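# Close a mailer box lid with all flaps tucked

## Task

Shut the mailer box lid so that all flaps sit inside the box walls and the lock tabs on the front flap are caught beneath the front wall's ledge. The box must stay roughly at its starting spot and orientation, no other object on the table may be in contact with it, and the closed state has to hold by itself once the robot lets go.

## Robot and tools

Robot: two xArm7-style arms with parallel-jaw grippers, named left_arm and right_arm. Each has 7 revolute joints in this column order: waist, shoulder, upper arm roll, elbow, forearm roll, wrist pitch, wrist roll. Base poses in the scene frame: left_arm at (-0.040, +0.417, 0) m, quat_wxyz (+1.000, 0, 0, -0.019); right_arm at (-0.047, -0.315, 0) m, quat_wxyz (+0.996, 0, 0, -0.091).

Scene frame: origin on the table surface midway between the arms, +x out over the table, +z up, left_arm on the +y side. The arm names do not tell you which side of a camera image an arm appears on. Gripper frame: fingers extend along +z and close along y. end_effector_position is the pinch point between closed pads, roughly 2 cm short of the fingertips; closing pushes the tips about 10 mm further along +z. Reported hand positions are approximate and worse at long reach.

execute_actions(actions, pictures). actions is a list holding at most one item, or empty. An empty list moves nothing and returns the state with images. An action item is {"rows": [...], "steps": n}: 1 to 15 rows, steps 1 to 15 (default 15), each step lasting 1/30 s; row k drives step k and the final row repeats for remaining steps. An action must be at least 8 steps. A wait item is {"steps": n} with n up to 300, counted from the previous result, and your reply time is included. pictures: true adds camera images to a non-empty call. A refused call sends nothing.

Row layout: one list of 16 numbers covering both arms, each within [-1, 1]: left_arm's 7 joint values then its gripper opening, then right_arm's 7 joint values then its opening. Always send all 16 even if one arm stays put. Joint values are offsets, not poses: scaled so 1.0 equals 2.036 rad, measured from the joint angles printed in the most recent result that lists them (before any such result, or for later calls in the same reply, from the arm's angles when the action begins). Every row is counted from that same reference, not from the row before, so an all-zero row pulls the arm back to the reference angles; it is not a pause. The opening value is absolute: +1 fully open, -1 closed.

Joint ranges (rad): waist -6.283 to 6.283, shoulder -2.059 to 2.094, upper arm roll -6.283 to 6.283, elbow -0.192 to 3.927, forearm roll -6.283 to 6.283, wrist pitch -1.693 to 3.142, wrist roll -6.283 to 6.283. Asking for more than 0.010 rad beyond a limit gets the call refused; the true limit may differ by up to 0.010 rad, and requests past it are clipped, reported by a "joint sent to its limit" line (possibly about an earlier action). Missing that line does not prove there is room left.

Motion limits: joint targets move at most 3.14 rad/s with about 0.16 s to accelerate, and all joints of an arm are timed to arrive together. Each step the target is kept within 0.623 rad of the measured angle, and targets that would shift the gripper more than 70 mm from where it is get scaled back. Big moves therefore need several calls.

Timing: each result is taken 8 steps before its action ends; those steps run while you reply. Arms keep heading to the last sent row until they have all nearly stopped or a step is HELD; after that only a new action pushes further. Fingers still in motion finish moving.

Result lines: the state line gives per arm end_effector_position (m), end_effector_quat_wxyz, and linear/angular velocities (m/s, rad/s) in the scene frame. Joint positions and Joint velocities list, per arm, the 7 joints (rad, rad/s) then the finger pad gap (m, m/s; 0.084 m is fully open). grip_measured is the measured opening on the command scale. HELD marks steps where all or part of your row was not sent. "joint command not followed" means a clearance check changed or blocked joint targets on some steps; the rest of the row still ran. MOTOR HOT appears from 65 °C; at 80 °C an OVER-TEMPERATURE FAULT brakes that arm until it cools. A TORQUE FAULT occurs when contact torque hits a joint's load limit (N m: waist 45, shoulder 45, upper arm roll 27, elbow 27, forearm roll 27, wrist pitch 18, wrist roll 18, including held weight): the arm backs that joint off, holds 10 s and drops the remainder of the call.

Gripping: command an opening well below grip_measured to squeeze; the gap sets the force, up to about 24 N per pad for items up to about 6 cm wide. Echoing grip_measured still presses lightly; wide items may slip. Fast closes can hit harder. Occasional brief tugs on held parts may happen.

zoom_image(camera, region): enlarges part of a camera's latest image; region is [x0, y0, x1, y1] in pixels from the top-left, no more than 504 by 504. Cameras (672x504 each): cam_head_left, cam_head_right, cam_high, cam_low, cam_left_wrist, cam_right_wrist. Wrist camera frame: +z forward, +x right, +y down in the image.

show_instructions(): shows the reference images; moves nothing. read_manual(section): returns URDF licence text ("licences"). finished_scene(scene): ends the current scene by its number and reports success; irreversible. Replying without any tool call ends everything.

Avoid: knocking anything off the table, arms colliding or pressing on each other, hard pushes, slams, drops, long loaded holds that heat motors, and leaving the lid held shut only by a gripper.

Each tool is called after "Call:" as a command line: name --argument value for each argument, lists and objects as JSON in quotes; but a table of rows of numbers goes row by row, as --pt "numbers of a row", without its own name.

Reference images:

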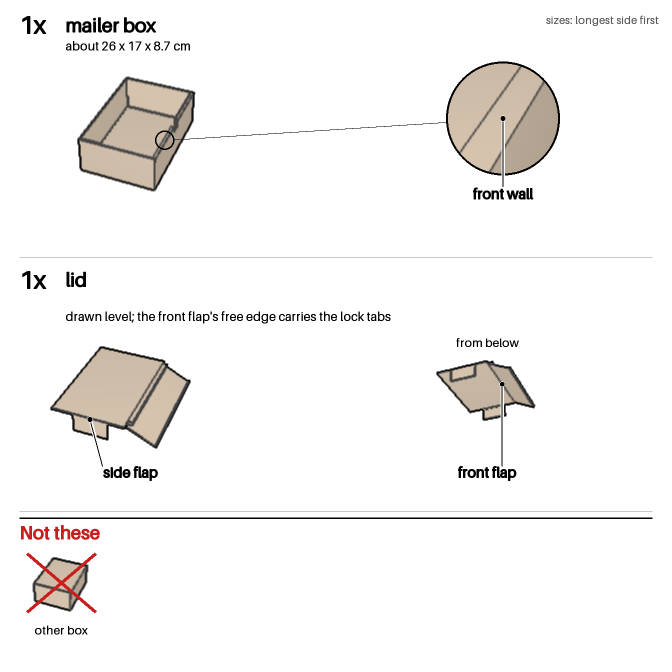

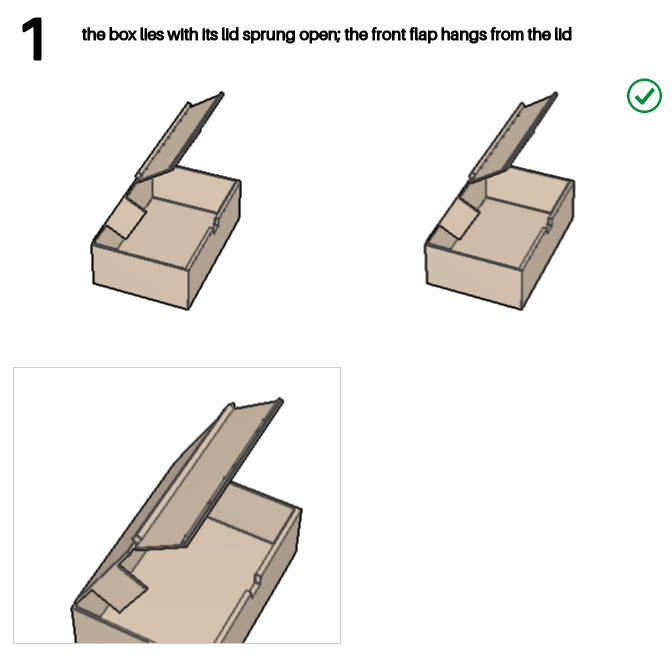

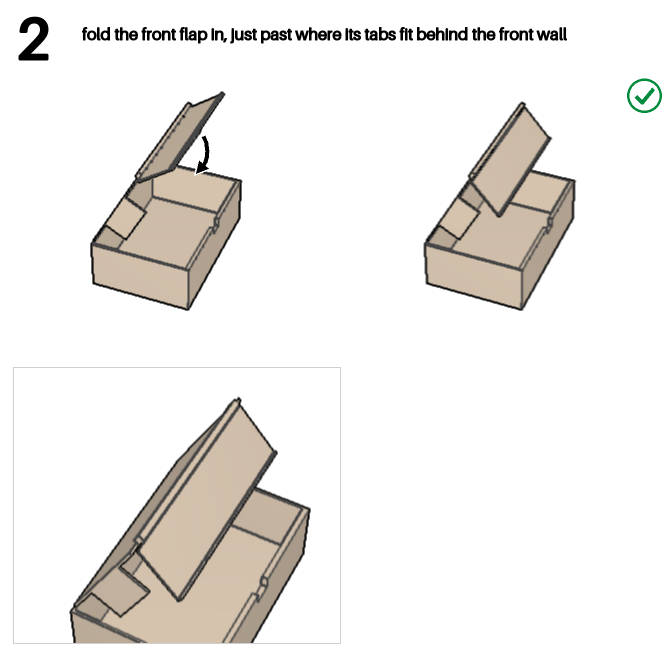

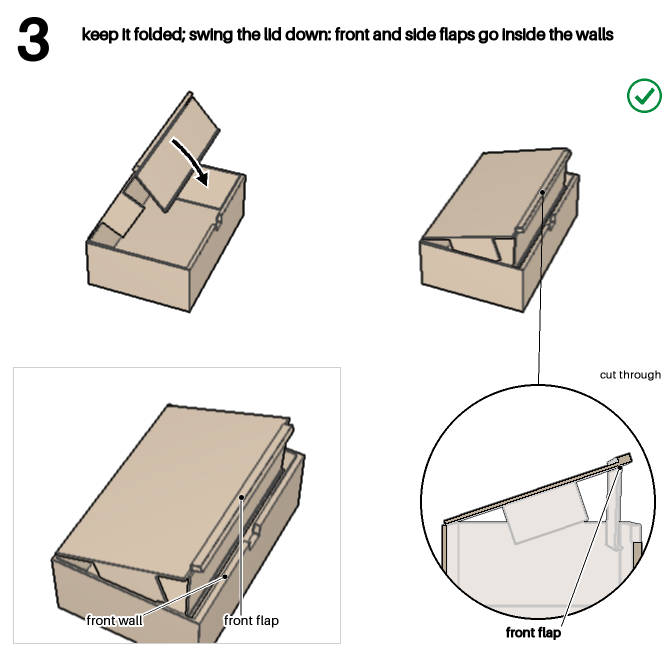

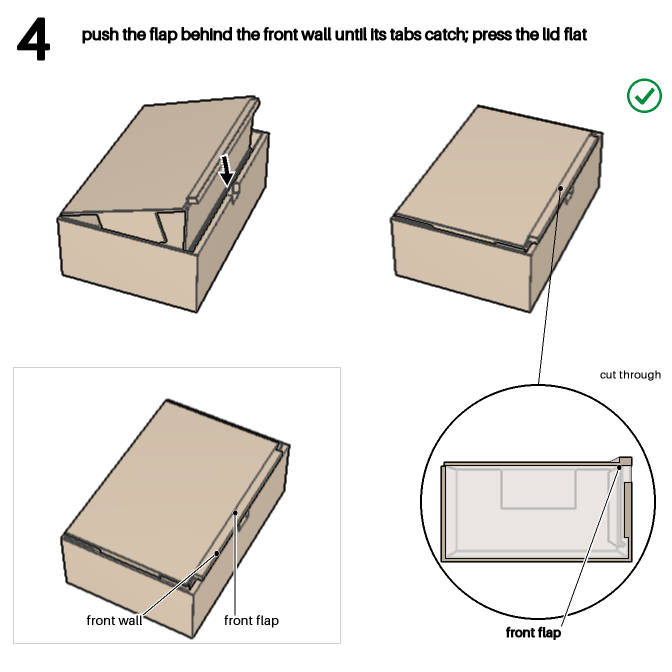

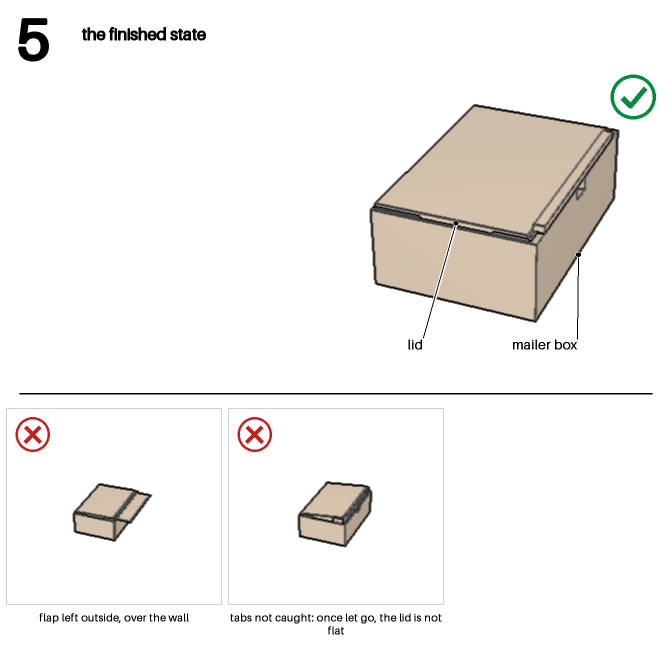

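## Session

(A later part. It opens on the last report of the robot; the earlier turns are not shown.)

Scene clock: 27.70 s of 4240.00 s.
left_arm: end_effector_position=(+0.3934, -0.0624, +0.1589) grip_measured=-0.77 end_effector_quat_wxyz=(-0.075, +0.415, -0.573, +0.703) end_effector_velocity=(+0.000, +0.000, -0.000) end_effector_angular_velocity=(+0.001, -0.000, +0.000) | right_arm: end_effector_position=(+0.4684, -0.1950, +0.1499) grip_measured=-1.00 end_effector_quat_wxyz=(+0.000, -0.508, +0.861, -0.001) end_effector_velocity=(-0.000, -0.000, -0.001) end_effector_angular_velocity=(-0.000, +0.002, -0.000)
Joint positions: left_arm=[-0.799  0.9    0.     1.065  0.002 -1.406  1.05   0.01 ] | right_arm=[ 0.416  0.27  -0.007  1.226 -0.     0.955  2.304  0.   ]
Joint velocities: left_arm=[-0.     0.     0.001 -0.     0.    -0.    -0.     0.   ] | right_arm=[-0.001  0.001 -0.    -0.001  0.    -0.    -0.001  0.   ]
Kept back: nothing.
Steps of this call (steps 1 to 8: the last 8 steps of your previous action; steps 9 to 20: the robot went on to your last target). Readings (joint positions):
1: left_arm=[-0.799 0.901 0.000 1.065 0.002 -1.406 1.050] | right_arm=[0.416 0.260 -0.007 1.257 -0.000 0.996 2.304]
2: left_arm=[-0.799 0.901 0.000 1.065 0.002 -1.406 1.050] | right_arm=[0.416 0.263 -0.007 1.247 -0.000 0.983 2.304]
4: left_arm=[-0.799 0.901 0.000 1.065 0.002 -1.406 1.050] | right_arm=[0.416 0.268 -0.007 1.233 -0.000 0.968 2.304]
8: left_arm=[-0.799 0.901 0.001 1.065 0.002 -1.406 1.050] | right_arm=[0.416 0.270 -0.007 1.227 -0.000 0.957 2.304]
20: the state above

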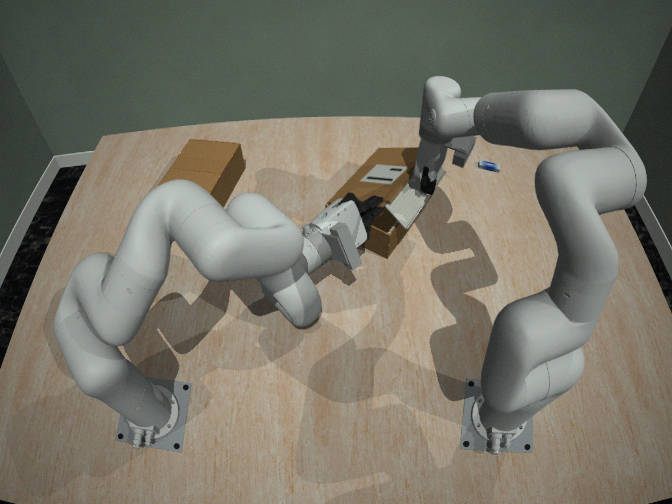

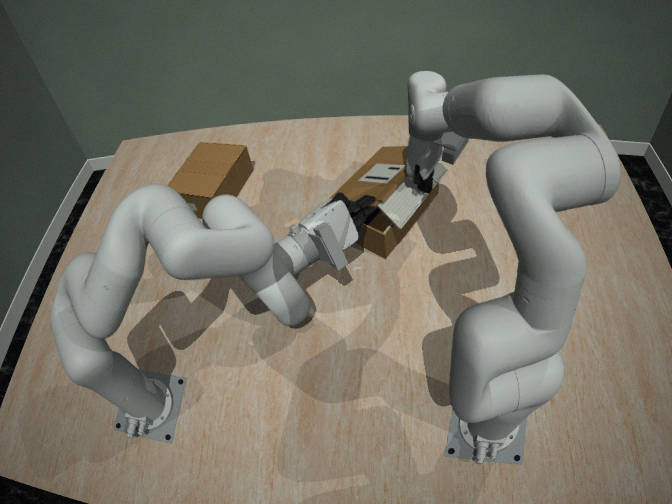

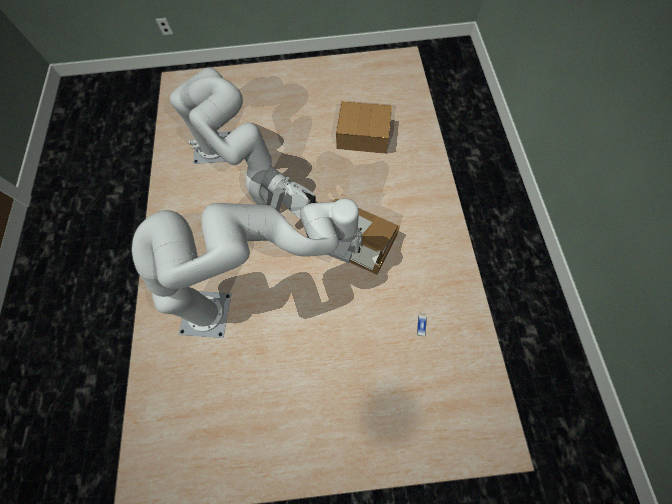

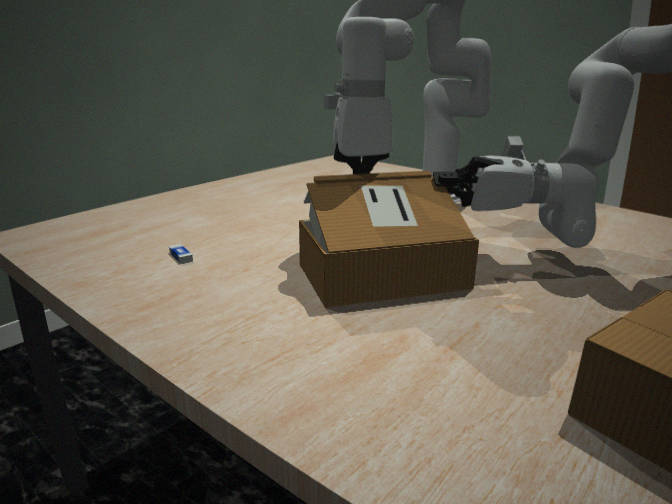

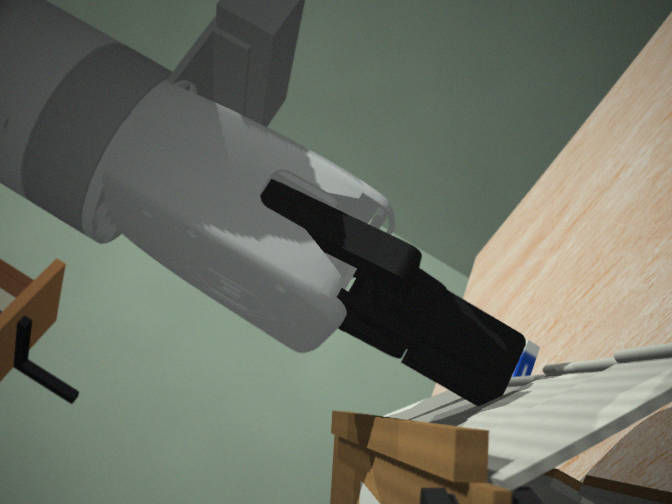

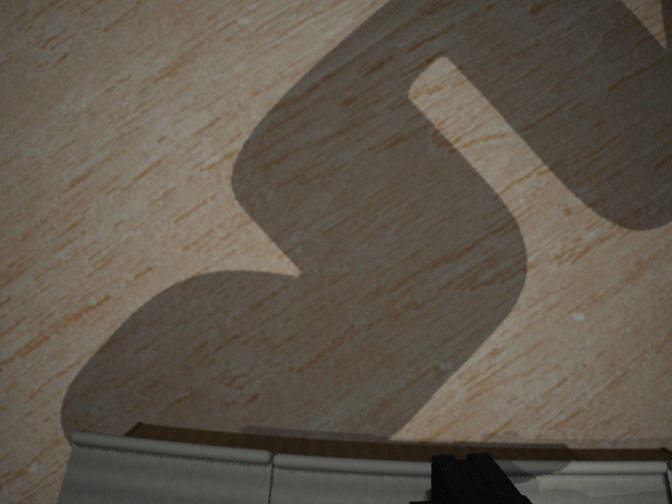

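Call:
execute_actions --actions '[{"rows":[[0,0,0,0,0,0,0,-0.75,-0.022,0.012,0,0,0.1,0,-0.07,-1],[0,0,0,0,0,0,0,-0.75,-0.022,0.012,0,0,0.1,0,-0.07,-1],[0,0,0,0,0,0,0,-0.75,-0.022,0.012,0,0,0.1,0,-0.07,-1],[0,0,0,0,0,0,0,-0.75,-0.022,0.012,0,0,0.1,0,-0.07,-1],[0,0,0,0,0,0,0,-0.75,-0.022,0.012,0,0,0.1,0,-0.07,-1],[0,0,0,0,0,0,0,-0.75,-0.022,0.012,0,0,0.1,0,-0.07,-1],[0,0,0,0,0,0,0,-0.75,-0.022,0.012,0,0,0.1,0,-0.07,-1],[0,0,0,0,0,0,0,-0.75,-0.035,0.022,0,0,0.2,0,-0.13,-1]]}]'

Call:
execute_actions --actions '[{"steps":20}]' --pictures true

Scene clock: 28.47 s of 4240.00 s.
left_arm: end_effector_position=(+0.3933, -0.0625, +0.1587) grip_measured=-0.77 end_effector_quat_wxyz=(-0.075, +0.415, -0.573, +0.703) end_effector_velocity=(-0.002, -0.000, -0.005) end_effector_angular_velocity=(+0.007, +0.008, -0.002) | right_arm: end_effector_position=(+0.4662, -0.1894, +0.1406) grip_measured=-1.00 end_effector_quat_wxyz=(+0.015, -0.498, +0.865, +0.064) end_effector_velocity=(-0.002, -0.017, -0.045) end_effector_angular_velocity=(+0.465, +0.151, -0.156)
Joint positions: left_arm=[-0.799  0.901  0.     1.065  0.002 -1.406  1.05   0.01 ] | right_arm=[ 0.38   0.29  -0.008  1.225  0.163  0.955  2.19   0.   ]
Joint velocities: left_arm=[-0.001  0.004 -0.002 -0.003 -0.     0.003  0.001 -0.   ] | right_arm=[-0.166  0.093 -0.048 -0.021  0.614  0.002 -0.424  0.   ]
Steps of this call (steps 1 to 15: the robot went on to your last target; step 16: nothing new was sent; steps 17 to 23: the first 7 steps of this action). Readings (joint positions):
17: left_arm=[-0.799 0.900 0.000 1.065 0.002 -1.406 1.050] | right_arm=[0.416 0.270 -0.007 1.226 0.001 0.955 2.303]
18: left_arm=[-0.799 0.900 0.000 1.065 0.002 -1.406 1.050] | right_arm=[0.415 0.270 -0.007 1.226 0.008 0.955 2.298]
20: left_arm=[-0.799 0.900 0.000 1.066 0.002 -1.406 1.050] | right_arm=[0.404 0.276 -0.005 1.227 0.063 0.955 2.259]
23: the state above

Scene clock: 29.13 s of 4240.00 s.
left_arm: end_effector_position=(+0.3935, -0.0624, +0.1594) grip_measured=-0.77 end_effector_quat_wxyz=(-0.075, +0.414, -0.572, +0.704) end_effector_velocity=(-0.000, -0.001, -0.000) end_effector_angular_velocity=(-0.001, +0.000, -0.001) | right_arm: end_effector_position=(+0.4681, -0.1694, +0.1364) grip_measured=-1.00 end_effector_quat_wxyz=(+0.055, -0.479, +0.863, +0.153) end_effector_velocity=(-0.003, +0.003, -0.002) end_effector_angular_velocity=(+0.004, +0.008, +0.005)
Joint positions: left_arm=[-0.799  0.9    0.001  1.066  0.002 -1.407  1.05   0.01 ] | right_arm=[ 0.345  0.315 -0.008  1.226  0.406  0.955  2.039  0.   ]
Joint velocities: left_arm=[ 0.     0.001 -0.001  0.002  0.001  0.    -0.     0.   ] | right_arm=[ 0.001  0.002  0.004 -0.001  0.004  0.005 -0.001  0.   ]
Kept back: nothing.
Steps of this call (steps 1 to 8: the last 8 steps of your previous action; steps 9 to 20: the robot went on to your last target). Readings (joint positions):
1: left_arm=[-0.799 0.901 0.000 1.065 0.002 -1.406 1.050] | right_arm=[0.375 0.292 -0.010 1.225 0.180 0.955 2.179]
2: left_arm=[-0.799 0.901 0.000 1.065 0.002 -1.406 1.050] | right_arm=[0.372 0.294 -0.010 1.225 0.197 0.955 2.167]
4: left_arm=[-0.799 0.900 0.001 1.066 0.002 -1.407 1.050] | right_arm=[0.364 0.300 -0.007 1.226 0.262 0.955 2.126]
8: left_arm=[-0.798 0.900 0.001 1.065 0.002 -1.408 1.050] | right_arm=[0.346 0.313 -0.011 1.225 0.381 0.954 2.055]
20: the state above

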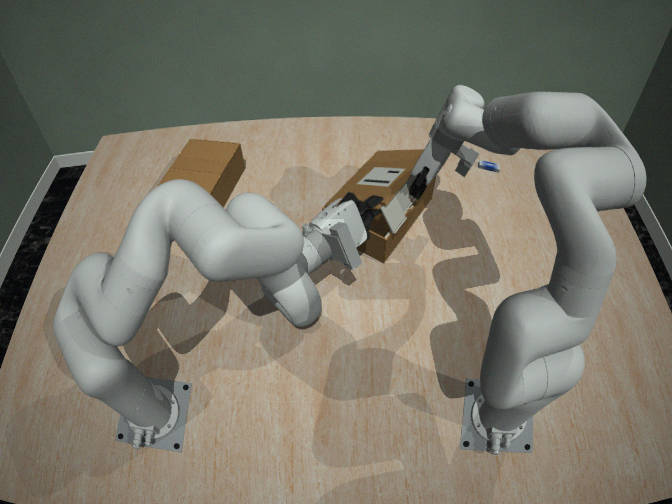

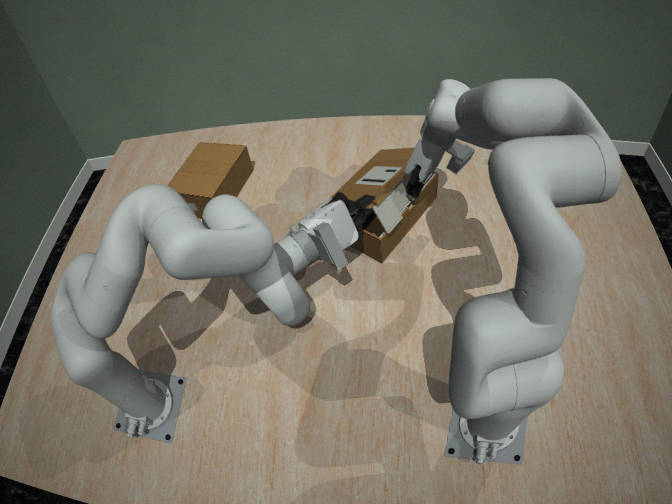

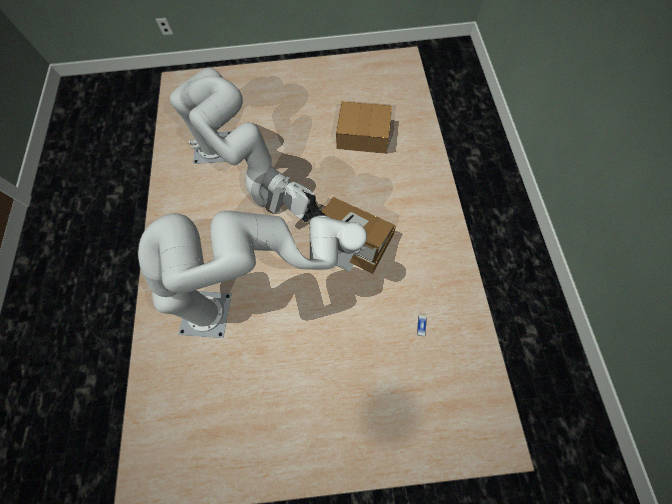

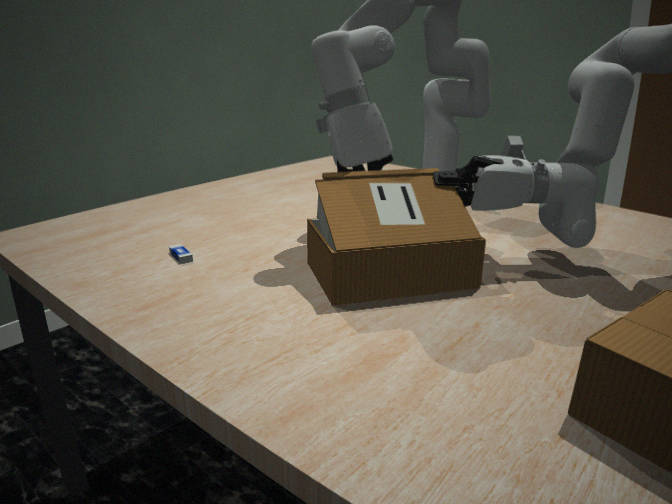

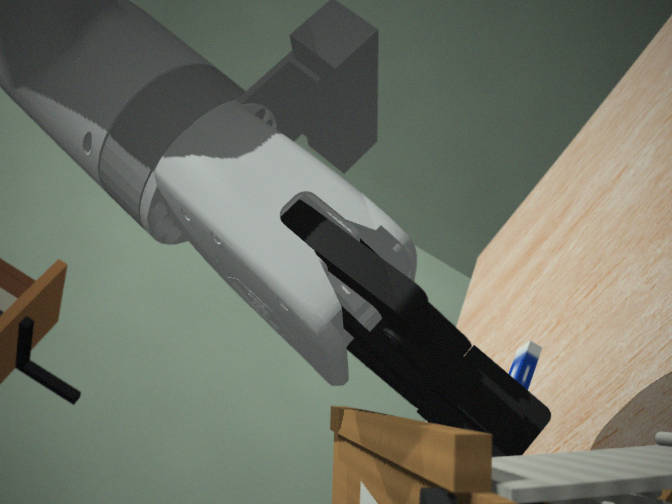

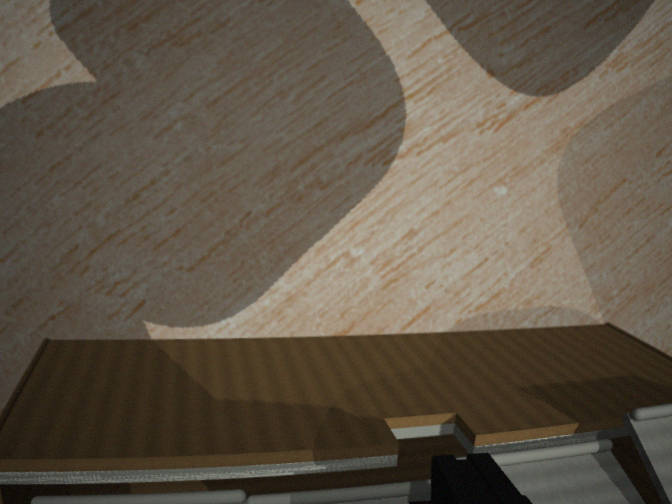

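Call:
execute_actions --actions '[{"rows":[[0,0,0,0,0,0,0,-0.5,0,0,0,0,0,0,0,-1],[0,0,0,0,0,0,0,-0.5,0,0,0,0,0,0,0,-1],[0,0,0,0,0,0,0,-0.5,0,0,0,0,0,0,0,-1],[0,-0.03,0,-0.105,0,-0.075,0,-0.5,0,0,0,0,0,0,0,-1]]}]'

Call:
execute_actions --actions '[{"steps":15}]' --pictures true

Scene clock: 29.97 s of 4240.00 s.
left_arm: end_effector_position=(+0.3820, -0.0504, +0.1585) grip_measured=-0.52 end_effector_quat_wxyz=(-0.075, +0.414, -0.572, +0.704) end_effector_velocity=(-0.226, +0.247, +0.001) end_effector_angular_velocity=(-0.020, -0.013, -0.005) | right_arm: end_effector_position=(+0.4667, -0.1652, +0.1371) grip_measured=-1.00 end_effector_quat_wxyz=(+0.054, -0.482, +0.861, +0.155) end_effector_velocity=(+0.003, -0.012, -0.003) end_effector_angular_velocity=(-0.009, -0.000, -0.019)
Joint positions: left_arm=[-0.799  0.883  0.     1.005  0.002 -1.45   1.05   0.021] | right_arm=[ 0.347  0.314 -0.003  1.226  0.408  0.957  2.039  0.   ]
Joint velocities: left_arm=[-0.001 -0.366 -0.002 -1.211  0.003 -0.868 -0.     0.005] | right_arm=[-0.005  0.004 -0.015 -0.002 -0.004 -0.005  0.001  0.   ]
Steps of this call (steps 1 to 15: the robot went on to your last target; steps 16 to 18: nothing new was sent; steps 19 to 25: the first 7 steps of this action). Readings (joint positions):
19: left_arm=[-0.799 0.900 0.000 1.066 0.002 -1.405 1.050] | right_arm=[0.345 0.314 -0.007 1.226 0.407 0.956 2.039]
20: left_arm=[-0.799 0.901 0.000 1.066 0.002 -1.404 1.050] | right_arm=[0.346 0.314 -0.005 1.226 0.408 0.957 2.039]
22: left_arm=[-0.799 0.902 0.000 1.065 0.002 -1.404 1.050] | right_arm=[0.347 0.314 -0.003 1.226 0.408 0.957 2.039]
25: the state above

Scene clock: 30.47 s of 4240.00 s.
left_arm: end_effector_position=(+0.3533, -0.0180, +0.1588) grip_measured=-0.52 end_effector_quat_wxyz=(-0.075, +0.414, -0.572, +0.704) end_effector_velocity=(-0.001, +0.001, -0.001) end_effector_angular_velocity=(+0.002, +0.001, -0.000) | right_arm: end_effector_position=(+0.4681, -0.1692, +0.1364) grip_measured=-1.00 end_effector_quat_wxyz=(+0.055, -0.479, +0.863, +0.153) end_effector_velocity=(+0.001, -0.001, +0.000) end_effector_angular_velocity=(-0.000, -0.002, -0.002)
Joint positions: left_arm=[-0.799  0.839  0.     0.853  0.002 -1.559  1.05   0.021] | right_arm=[ 0.345  0.315 -0.008  1.226  0.406  0.955  2.039  0.   ]
Joint velocities: left_arm=[-0.    -0.001 -0.001 -0.006 -0.    -0.002  0.001  0.   ] | right_arm=[-0.001 -0.001 -0.001 -0.     0.    -0.001 -0.001  0.   ]
Kept back: nothing.
Steps of this call (steps 1 to 8: the last 8 steps of your previous action; steps 9 to 15: the robot went on to your last target). Readings (joint positions):
1: left_arm=[-0.799 0.871 -0.000 0.963 0.002 -1.480 1.050] | right_arm=[0.347 0.314 -0.004 1.226 0.408 0.956 2.039]
2: left_arm=[-0.799 0.860 -0.000 0.923 0.002 -1.507 1.050] | right_arm=[0.347 0.314 -0.004 1.226 0.407 0.956 2.039]
4: left_arm=[-0.799 0.847 -0.000 0.874 0.002 -1.540 1.050] | right_arm=[0.346 0.314 -0.006 1.226 0.407 0.956 2.039]
8: left_arm=[-0.799 0.840 0.000 0.856 0.002 -1.556 1.050] | right_arm=[0.345 0.314 -0.007 1.226 0.407 0.955 2.039]
15: the state above

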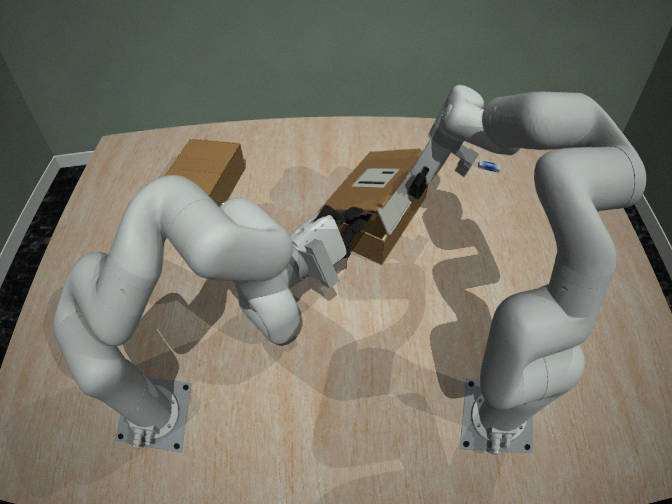

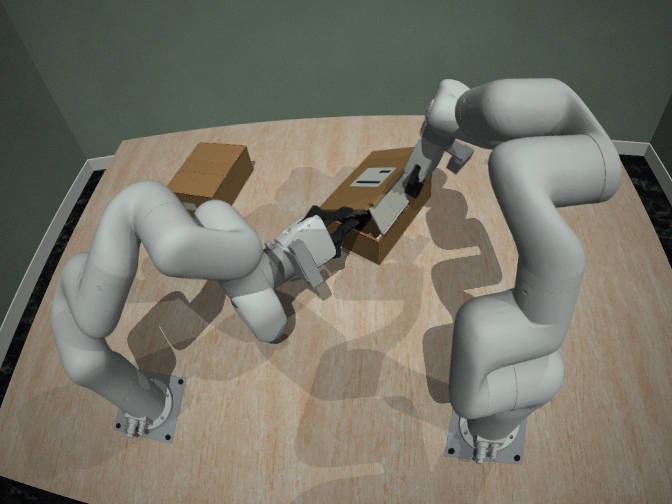

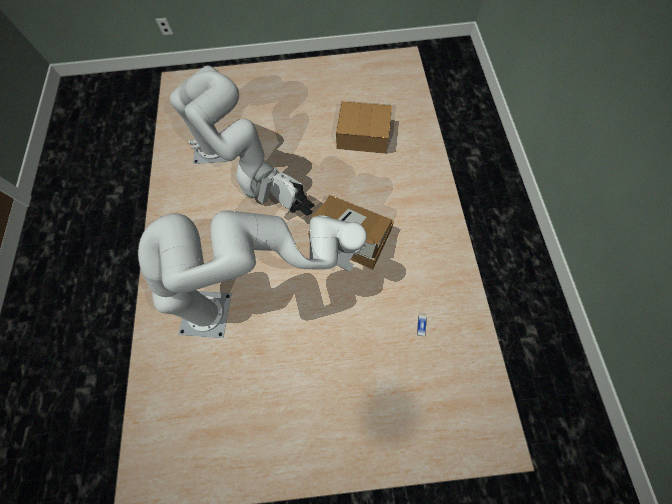

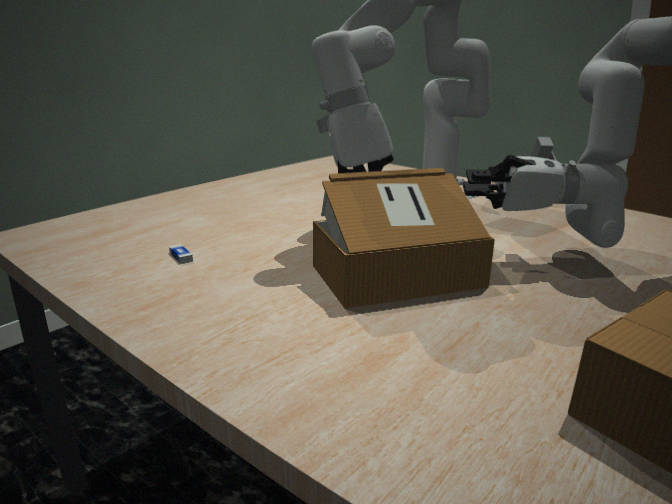

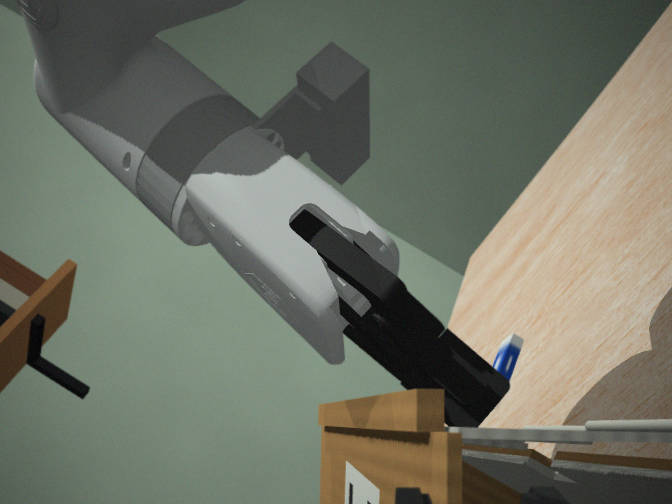

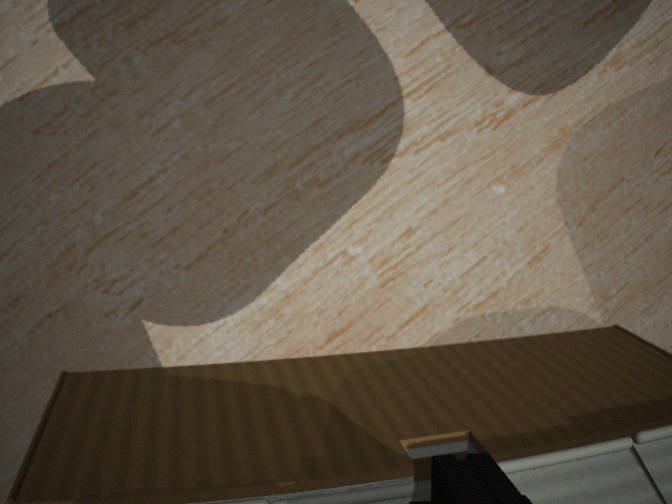

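Call:
execute_actions --actions '[{"rows":[[0,-0.2,0,0,0,0,0,-1,0,0,0,0,0,0,0,-1]]}]'

Call:
execute_actions --actions '[{"steps":20}]'

Call:
execute_actions --actions '[{"rows":[[0.147,0,0,0.255,0,0.779,-0.516,-1,0,0,0,0,0,0,0,-1]]}]'

Call:
execute_actions --actions '[{"steps":40}]'

Call:
execute_actions --actions '[{"rows":[[0,0.144,0,0,0,0,0,-1,0,0,0,0,0,0,0,-1]]}]'

Call:
execute_actions --actions '[{"steps":25}]' --pictures true

Scene clock: 31.40 s of 4240.00 s.
left_arm: end_effector_position=(+0.3595, -0.0248, +0.2369) grip_measured=-1.00 end_effector_quat_wxyz=(-0.080, +0.386, -0.533, +0.749) end_effector_velocity=(+0.014, -0.019, +0.449) end_effector_angular_velocity=(-0.562, -0.507, -0.003) | right_arm: end_effector_position=(+0.4681, -0.1693, +0.1365) grip_measured=-1.00 end_effector_quat_wxyz=(+0.055, -0.479, +0.863, +0.153) end_effector_velocity=(-0.000, +0.001, -0.000) end_effector_angular_velocity=(+0.000, +0.000, +0.003)
Joint positions: left_arm=[-0.799  0.708  0.     0.853  0.002 -1.56   1.05   0.   ] | right_arm=[ 0.345  0.315 -0.008  1.226  0.406  0.955  2.039  0.   ]
Joint velocities: left_arm=[-0.001 -0.751 -0.002  0.004  0.001 -0.001 -0.     0.   ] | right_arm=[ 0.002  0.     0.     0.    -0.     0.001 -0.001  0.   ]
Steps of this call (steps 1 to 15: the robot went on to your last target; steps 16 to 21: nothing new was sent; steps 22 to 28: the first 7 steps of this action). Readings (joint positions):
22: left_arm=[-0.799 0.839 0.001 0.852 0.002 -1.560 1.050] | right_arm=[0.345 0.315 -0.008 1.226 0.406 0.955 2.039]
23: left_arm=[-0.799 0.834 0.001 0.851 0.002 -1.559 1.050] | right_arm=[0.345 0.315 -0.008 1.226 0.406 0.955 2.039]
25: left_arm=[-0.799 0.792 0.001 0.848 0.002 -1.559 1.050] | right_arm=[0.345 0.315 -0.008 1.226 0.406 0.955 2.039]
28: the state above

Scene clock: 32.07 s of 4240.00 s.
left_arm: end_effector_position=(+0.3501, -0.0144, +0.3984) grip_measured=-1.00 end_effector_quat_wxyz=(-0.089, +0.322, -0.445, +0.830) end_effector_velocity=(-0.001, +0.001, +0.008) end_effector_angular_velocity=(-0.012, -0.010, +0.000) | right_arm: end_effector_position=(+0.4681, -0.1692, +0.1364) grip_measured=-1.00 end_effector_quat_wxyz=(+0.055, -0.479, +0.863, +0.153) end_effector_velocity=(+0.000, +0.000, -0.000) end_effector_angular_velocity=(-0.000, -0.001, -0.000)
Joint positions: left_arm=[-0.799  0.434  0.001  0.852  0.002 -1.559  1.05   0.   ] | right_arm=[ 0.345  0.315 -0.008  1.226  0.406  0.955  2.039  0.   ]
Joint velocities: left_arm=[ 0.    -0.01  -0.     0.005 -0.001 -0.001 -0.     0.   ] | right_arm=[ 0.001  0.001  0.    -0.     0.    -0.002 -0.     0.   ]
Kept back: nothing.
Steps of this call (steps 1 to 8: the last 8 steps of your previous action; steps 9 to 20: the robot went on to your last target). Readings (joint positions):
1: left_arm=[-0.799 0.683 0.000 0.853 0.002 -1.560 1.050] | right_arm=[0.345 0.315 -0.008 1.226 0.406 0.955 2.039]
2: left_arm=[-0.799 0.658 0.000 0.853 0.002 -1.559 1.050] | right_arm=[0.345 0.315 -0.008 1.226 0.406 0.955 2.039]
4: left_arm=[-0.799 0.608 0.000 0.853 0.002 -1.559 1.050] | right_arm=[0.345 0.315 -0.008 1.226 0.406 0.955 2.039]
8: left_arm=[-0.799 0.508 0.000 0.853 0.002 -1.559 1.050] | right_arm=[0.345 0.315 -0.008 1.226 0.406 0.955 2.039]
20: the state above

Scene clock: 32.30 s of 4240.00 s.
left_arm: end_effector_position=(+0.4135, -0.0113, +0.4227) grip_measured=-1.00 end_effector_quat_wxyz=(-0.050, +0.385, -0.412, +0.824) end_effector_velocity=(+0.399, +0.061, +0.142) end_effector_angular_velocity=(-0.539, +0.917, +0.114) | right_arm: end_effector_position=(+0.4681, -0.1692, +0.1364) grip_measured=-1.00 end_effector_quat_wxyz=(+0.055, -0.479, +0.863, +0.153) end_effector_velocity=(+0.000, -0.001, -0.000) end_effector_angular_velocity=(-0.001, +0.000, -0.003)
Joint positions: left_arm=[-0.72   0.434  0.001  0.989  0.002 -1.387  0.878  0.   ] | right_arm=[ 0.345  0.315 -0.008  1.226  0.406  0.955  2.039  0.   ]
Joint velocities: left_arm=[ 0.481 -0.014  0.035  0.799 -0.004  1.109 -1.111  0.   ] | right_arm=[-0.002 -0.    -0.    -0.001 -0.001 -0.     0.001  0.   ]
Steps of this call (steps 1 to 7: the first 7 steps of this action). Readings (joint positions):
1: left_arm=[-0.798 0.434 0.000 0.852 0.002 -1.558 1.049] | right_arm=[0.345 0.315 -0.008 1.226 0.406 0.955 2.039]
2: left_arm=[-0.796 0.434 -0.000 0.857 0.002 -1.551 1.042] | right_arm=[0.345 0.315 -0.008 1.226 0.406 0.955 2.039]
4: left_arm=[-0.773 0.435 -0.004 0.899 0.002 -1.498 0.988] | right_arm=[0.345 0.315 -0.008 1.226 0.406 0.955 2.039]
7: the state above

Scene clock: 33.63 s of 4240.00 s.
left_arm: end_effector_position=(+0.5945, +0.0402, +0.2763) grip_measured=-1.00 end_effector_quat_wxyz=(+0.116, +0.866, -0.239, +0.424) end_effector_velocity=(-0.001, -0.000, -0.001) end_effector_angular_velocity=(-0.002, +0.003, +0.001) | right_arm: end_effector_position=(+0.4681, -0.1692, +0.1364) grip_measured=-1.00 end_effector_quat_wxyz=(+0.055, -0.479, +0.863, +0.153) end_effector_velocity=(-0.000, +0.000, -0.001) end_effector_angular_velocity=(-0.000, +0.001, +0.000)
Joint positions: left_arm=[-0.499  0.434  0.     1.371  0.002  0.027 -0.     0.   ] | right_arm=[ 0.345  0.315 -0.008  1.226  0.406  0.955  2.039  0.   ]
Joint velocities: left_arm=[ 0.     0.    -0.001 -0.001 -0.002  0.001 -0.001  0.   ] | right_arm=[ 0.     0.001  0.    -0.001 -0.    -0.001 -0.     0.   ]
Kept back: nothing.
Steps of this call (steps 1 to 8: the last 8 steps of your previous action; steps 9 to 40: the robot went on to your last target). Readings (joint positions):
1: left_arm=[-0.705 0.434 0.002 1.015 0.002 -1.349 0.840] | right_arm=[0.345 0.315 -0.008 1.226 0.406 0.955 2.039]
2: left_arm=[-0.690 0.434 0.001 1.040 0.002 -1.309 0.800] | right_arm=[0.345 0.315 -0.008 1.226 0.406 0.955 2.039]
4: left_arm=[-0.662 0.434 0.000 1.090 0.002 -1.222 0.713] | right_arm=[0.345 0.315 -0.008 1.226 0.406 0.955 2.039]
8: left_arm=[-0.607 0.433 0.001 1.184 0.002 -1.016 0.507] | right_arm=[0.345 0.315 -0.008 1.226 0.406 0.955 2.039]
40: the state above

Scene clock: 33.87 s of 4240.00 s.
left_arm: end_effector_position=(+0.5913, +0.0421, +0.1960) grip_measured=-1.00 end_effector_quat_wxyz=(+0.103, +0.888, -0.245, +0.376) end_effector_velocity=(-0.051, +0.032, -0.490) end_effector_angular_velocity=(+0.353, +0.593, +0.002) | right_arm: end_effector_position=(+0.4681, -0.1692, +0.1364) grip_measured=-1.00 end_effector_quat_wxyz=(+0.055, -0.479, +0.863, +0.153) end_effector_velocity=(+0.000, +0.001, +0.000) end_effector_angular_velocity=(-0.000, -0.001, +0.000)
Joint positions: left_arm=[-0.499  0.542  0.     1.37   0.002  0.027 -0.     0.   ] | right_arm=[ 0.345  0.315 -0.008  1.226  0.406  0.955  2.039  0.   ]
Joint velocities: left_arm=[ 0.     0.629  0.001 -0.047 -0.001  0.014  0.001  0.   ] | right_arm=[ 0.001 -0.    -0.     0.    -0.    -0.001  0.     0.   ]
Steps of this call (steps 1 to 7: the first 7 steps of this action). Readings (joint positions):
1: left_arm=[-0.499 0.434 0.000 1.371 0.002 0.027 -0.000] | right_arm=[0.345 0.315 -0.008 1.226 0.406 0.955 2.039]
2: left_arm=[-0.499 0.439 0.000 1.373 0.002 0.026 -0.000] | right_arm=[0.345 0.315 -0.008 1.226 0.406 0.955 2.039]
4: left_arm=[-0.500 0.472 0.000 1.378 0.002 0.024 -0.000] | right_arm=[0.345 0.315 -0.008 1.226 0.406 0.955 2.039]
7: the state above

Scene clock: 34.70 s of 4240.00 s.
left_arm: end_effector_position=(+0.5699, +0.0548, +0.0630) grip_measured=-1.00 end_effector_quat_wxyz=(+0.080, +0.918, -0.253, +0.293) end_effector_velocity=(-0.001, -0.000, -0.001) end_effector_angular_velocity=(-0.000, +0.001, -0.000) | right_arm: end_effector_position=(+0.4681, -0.1692, +0.1364) grip_measured=-1.00 end_effector_quat_wxyz=(+0.055, -0.479, +0.863, +0.153) end_effector_velocity=(+0.000, -0.001, +0.000) end_effector_angular_velocity=(-0.001, +0.001, -0.002)
Joint positions: left_arm=[-0.499  0.726  0.     1.371  0.002  0.027 -0.     0.   ] | right_arm=[ 0.345  0.315 -0.008  1.226  0.406  0.955  2.039  0.   ]
Joint velocities: left_arm=[-0.001  0.002  0.     0.    -0.001 -0.001 -0.001  0.   ] | right_arm=[-0.001  0.    -0.     0.    -0.001  0.001  0.001  0.   ]
Kept back: nothing.
Steps of this call (steps 1 to 8: the last 8 steps of your previous action; steps 9 to 25: the robot went on to your last target). Readings (joint positions):
1: left_arm=[-0.499 0.562 0.000 1.369 0.002 0.027 -0.000] | right_arm=[0.345 0.315 -0.008 1.226 0.406 0.955 2.039]
2: left_arm=[-0.499 0.582 0.001 1.369 0.002 0.027 -0.000] | right_arm=[0.345 0.315 -0.008 1.226 0.406 0.955 2.039]
4: left_arm=[-0.499 0.621 0.000 1.371 0.002 0.027 -0.000] | right_arm=[0.345 0.315 -0.008 1.226 0.406 0.955 2.039]
8: left_arm=[-0.499 0.698 0.000 1.369 0.002 0.027 -0.000] | right_arm=[0.345 0.315 -0.008 1.226 0.406 0.955 2.039]
25: the state above

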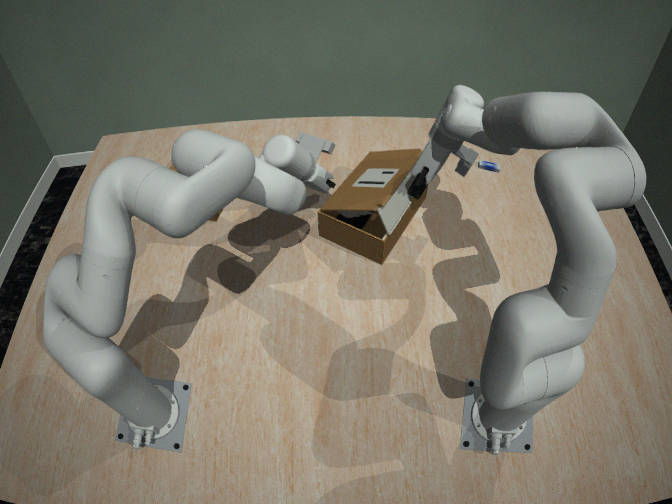

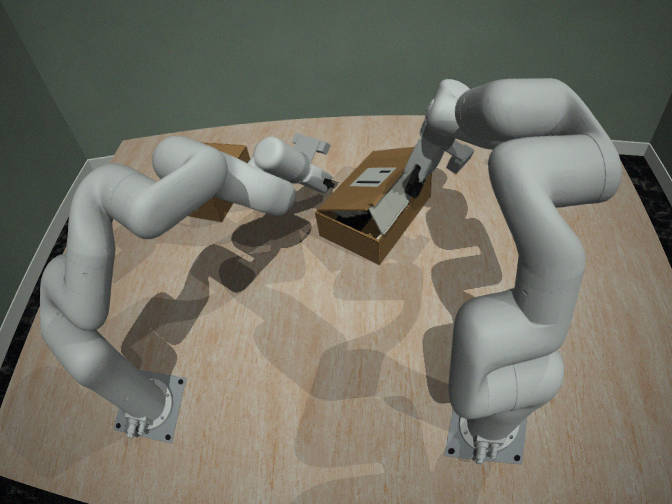

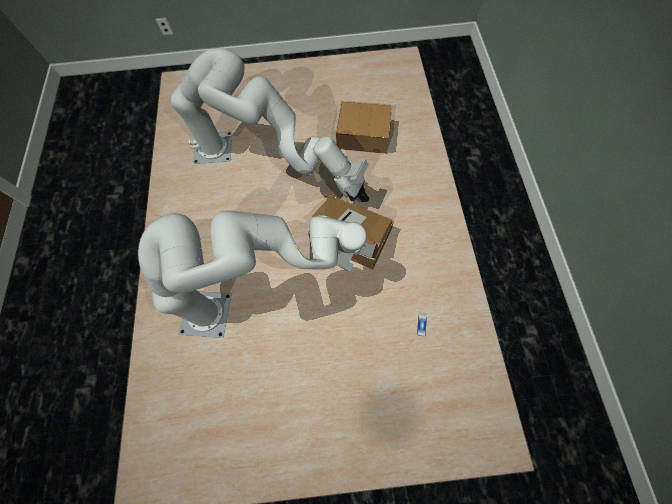

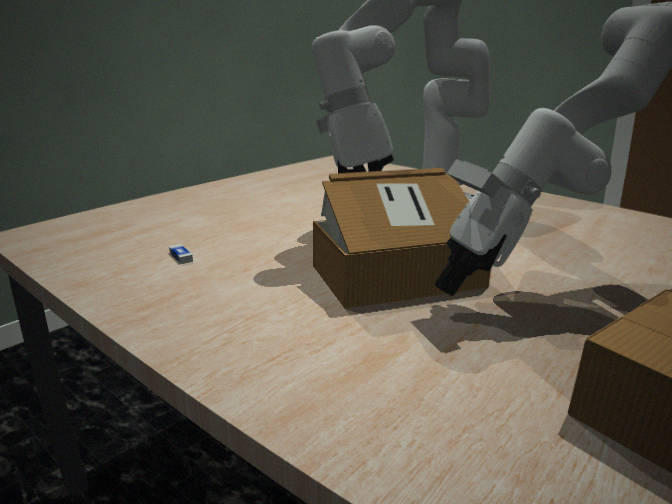

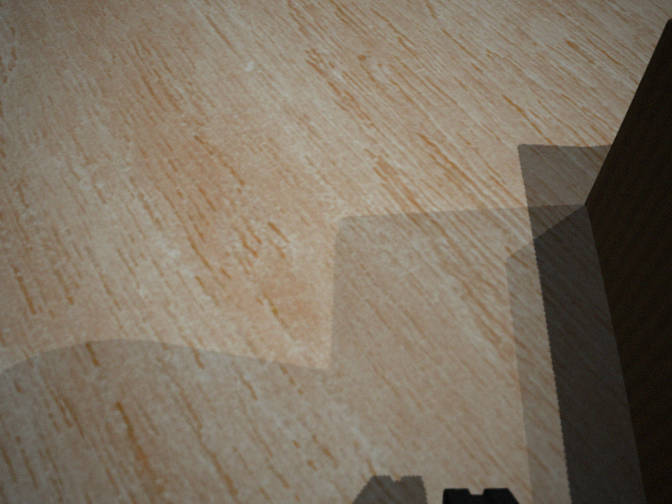

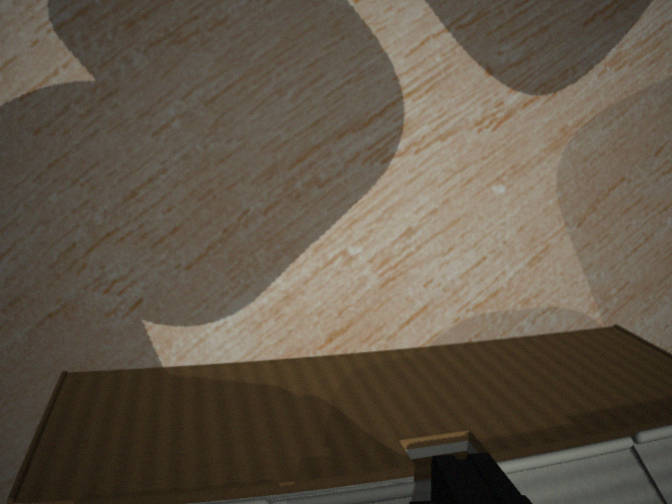

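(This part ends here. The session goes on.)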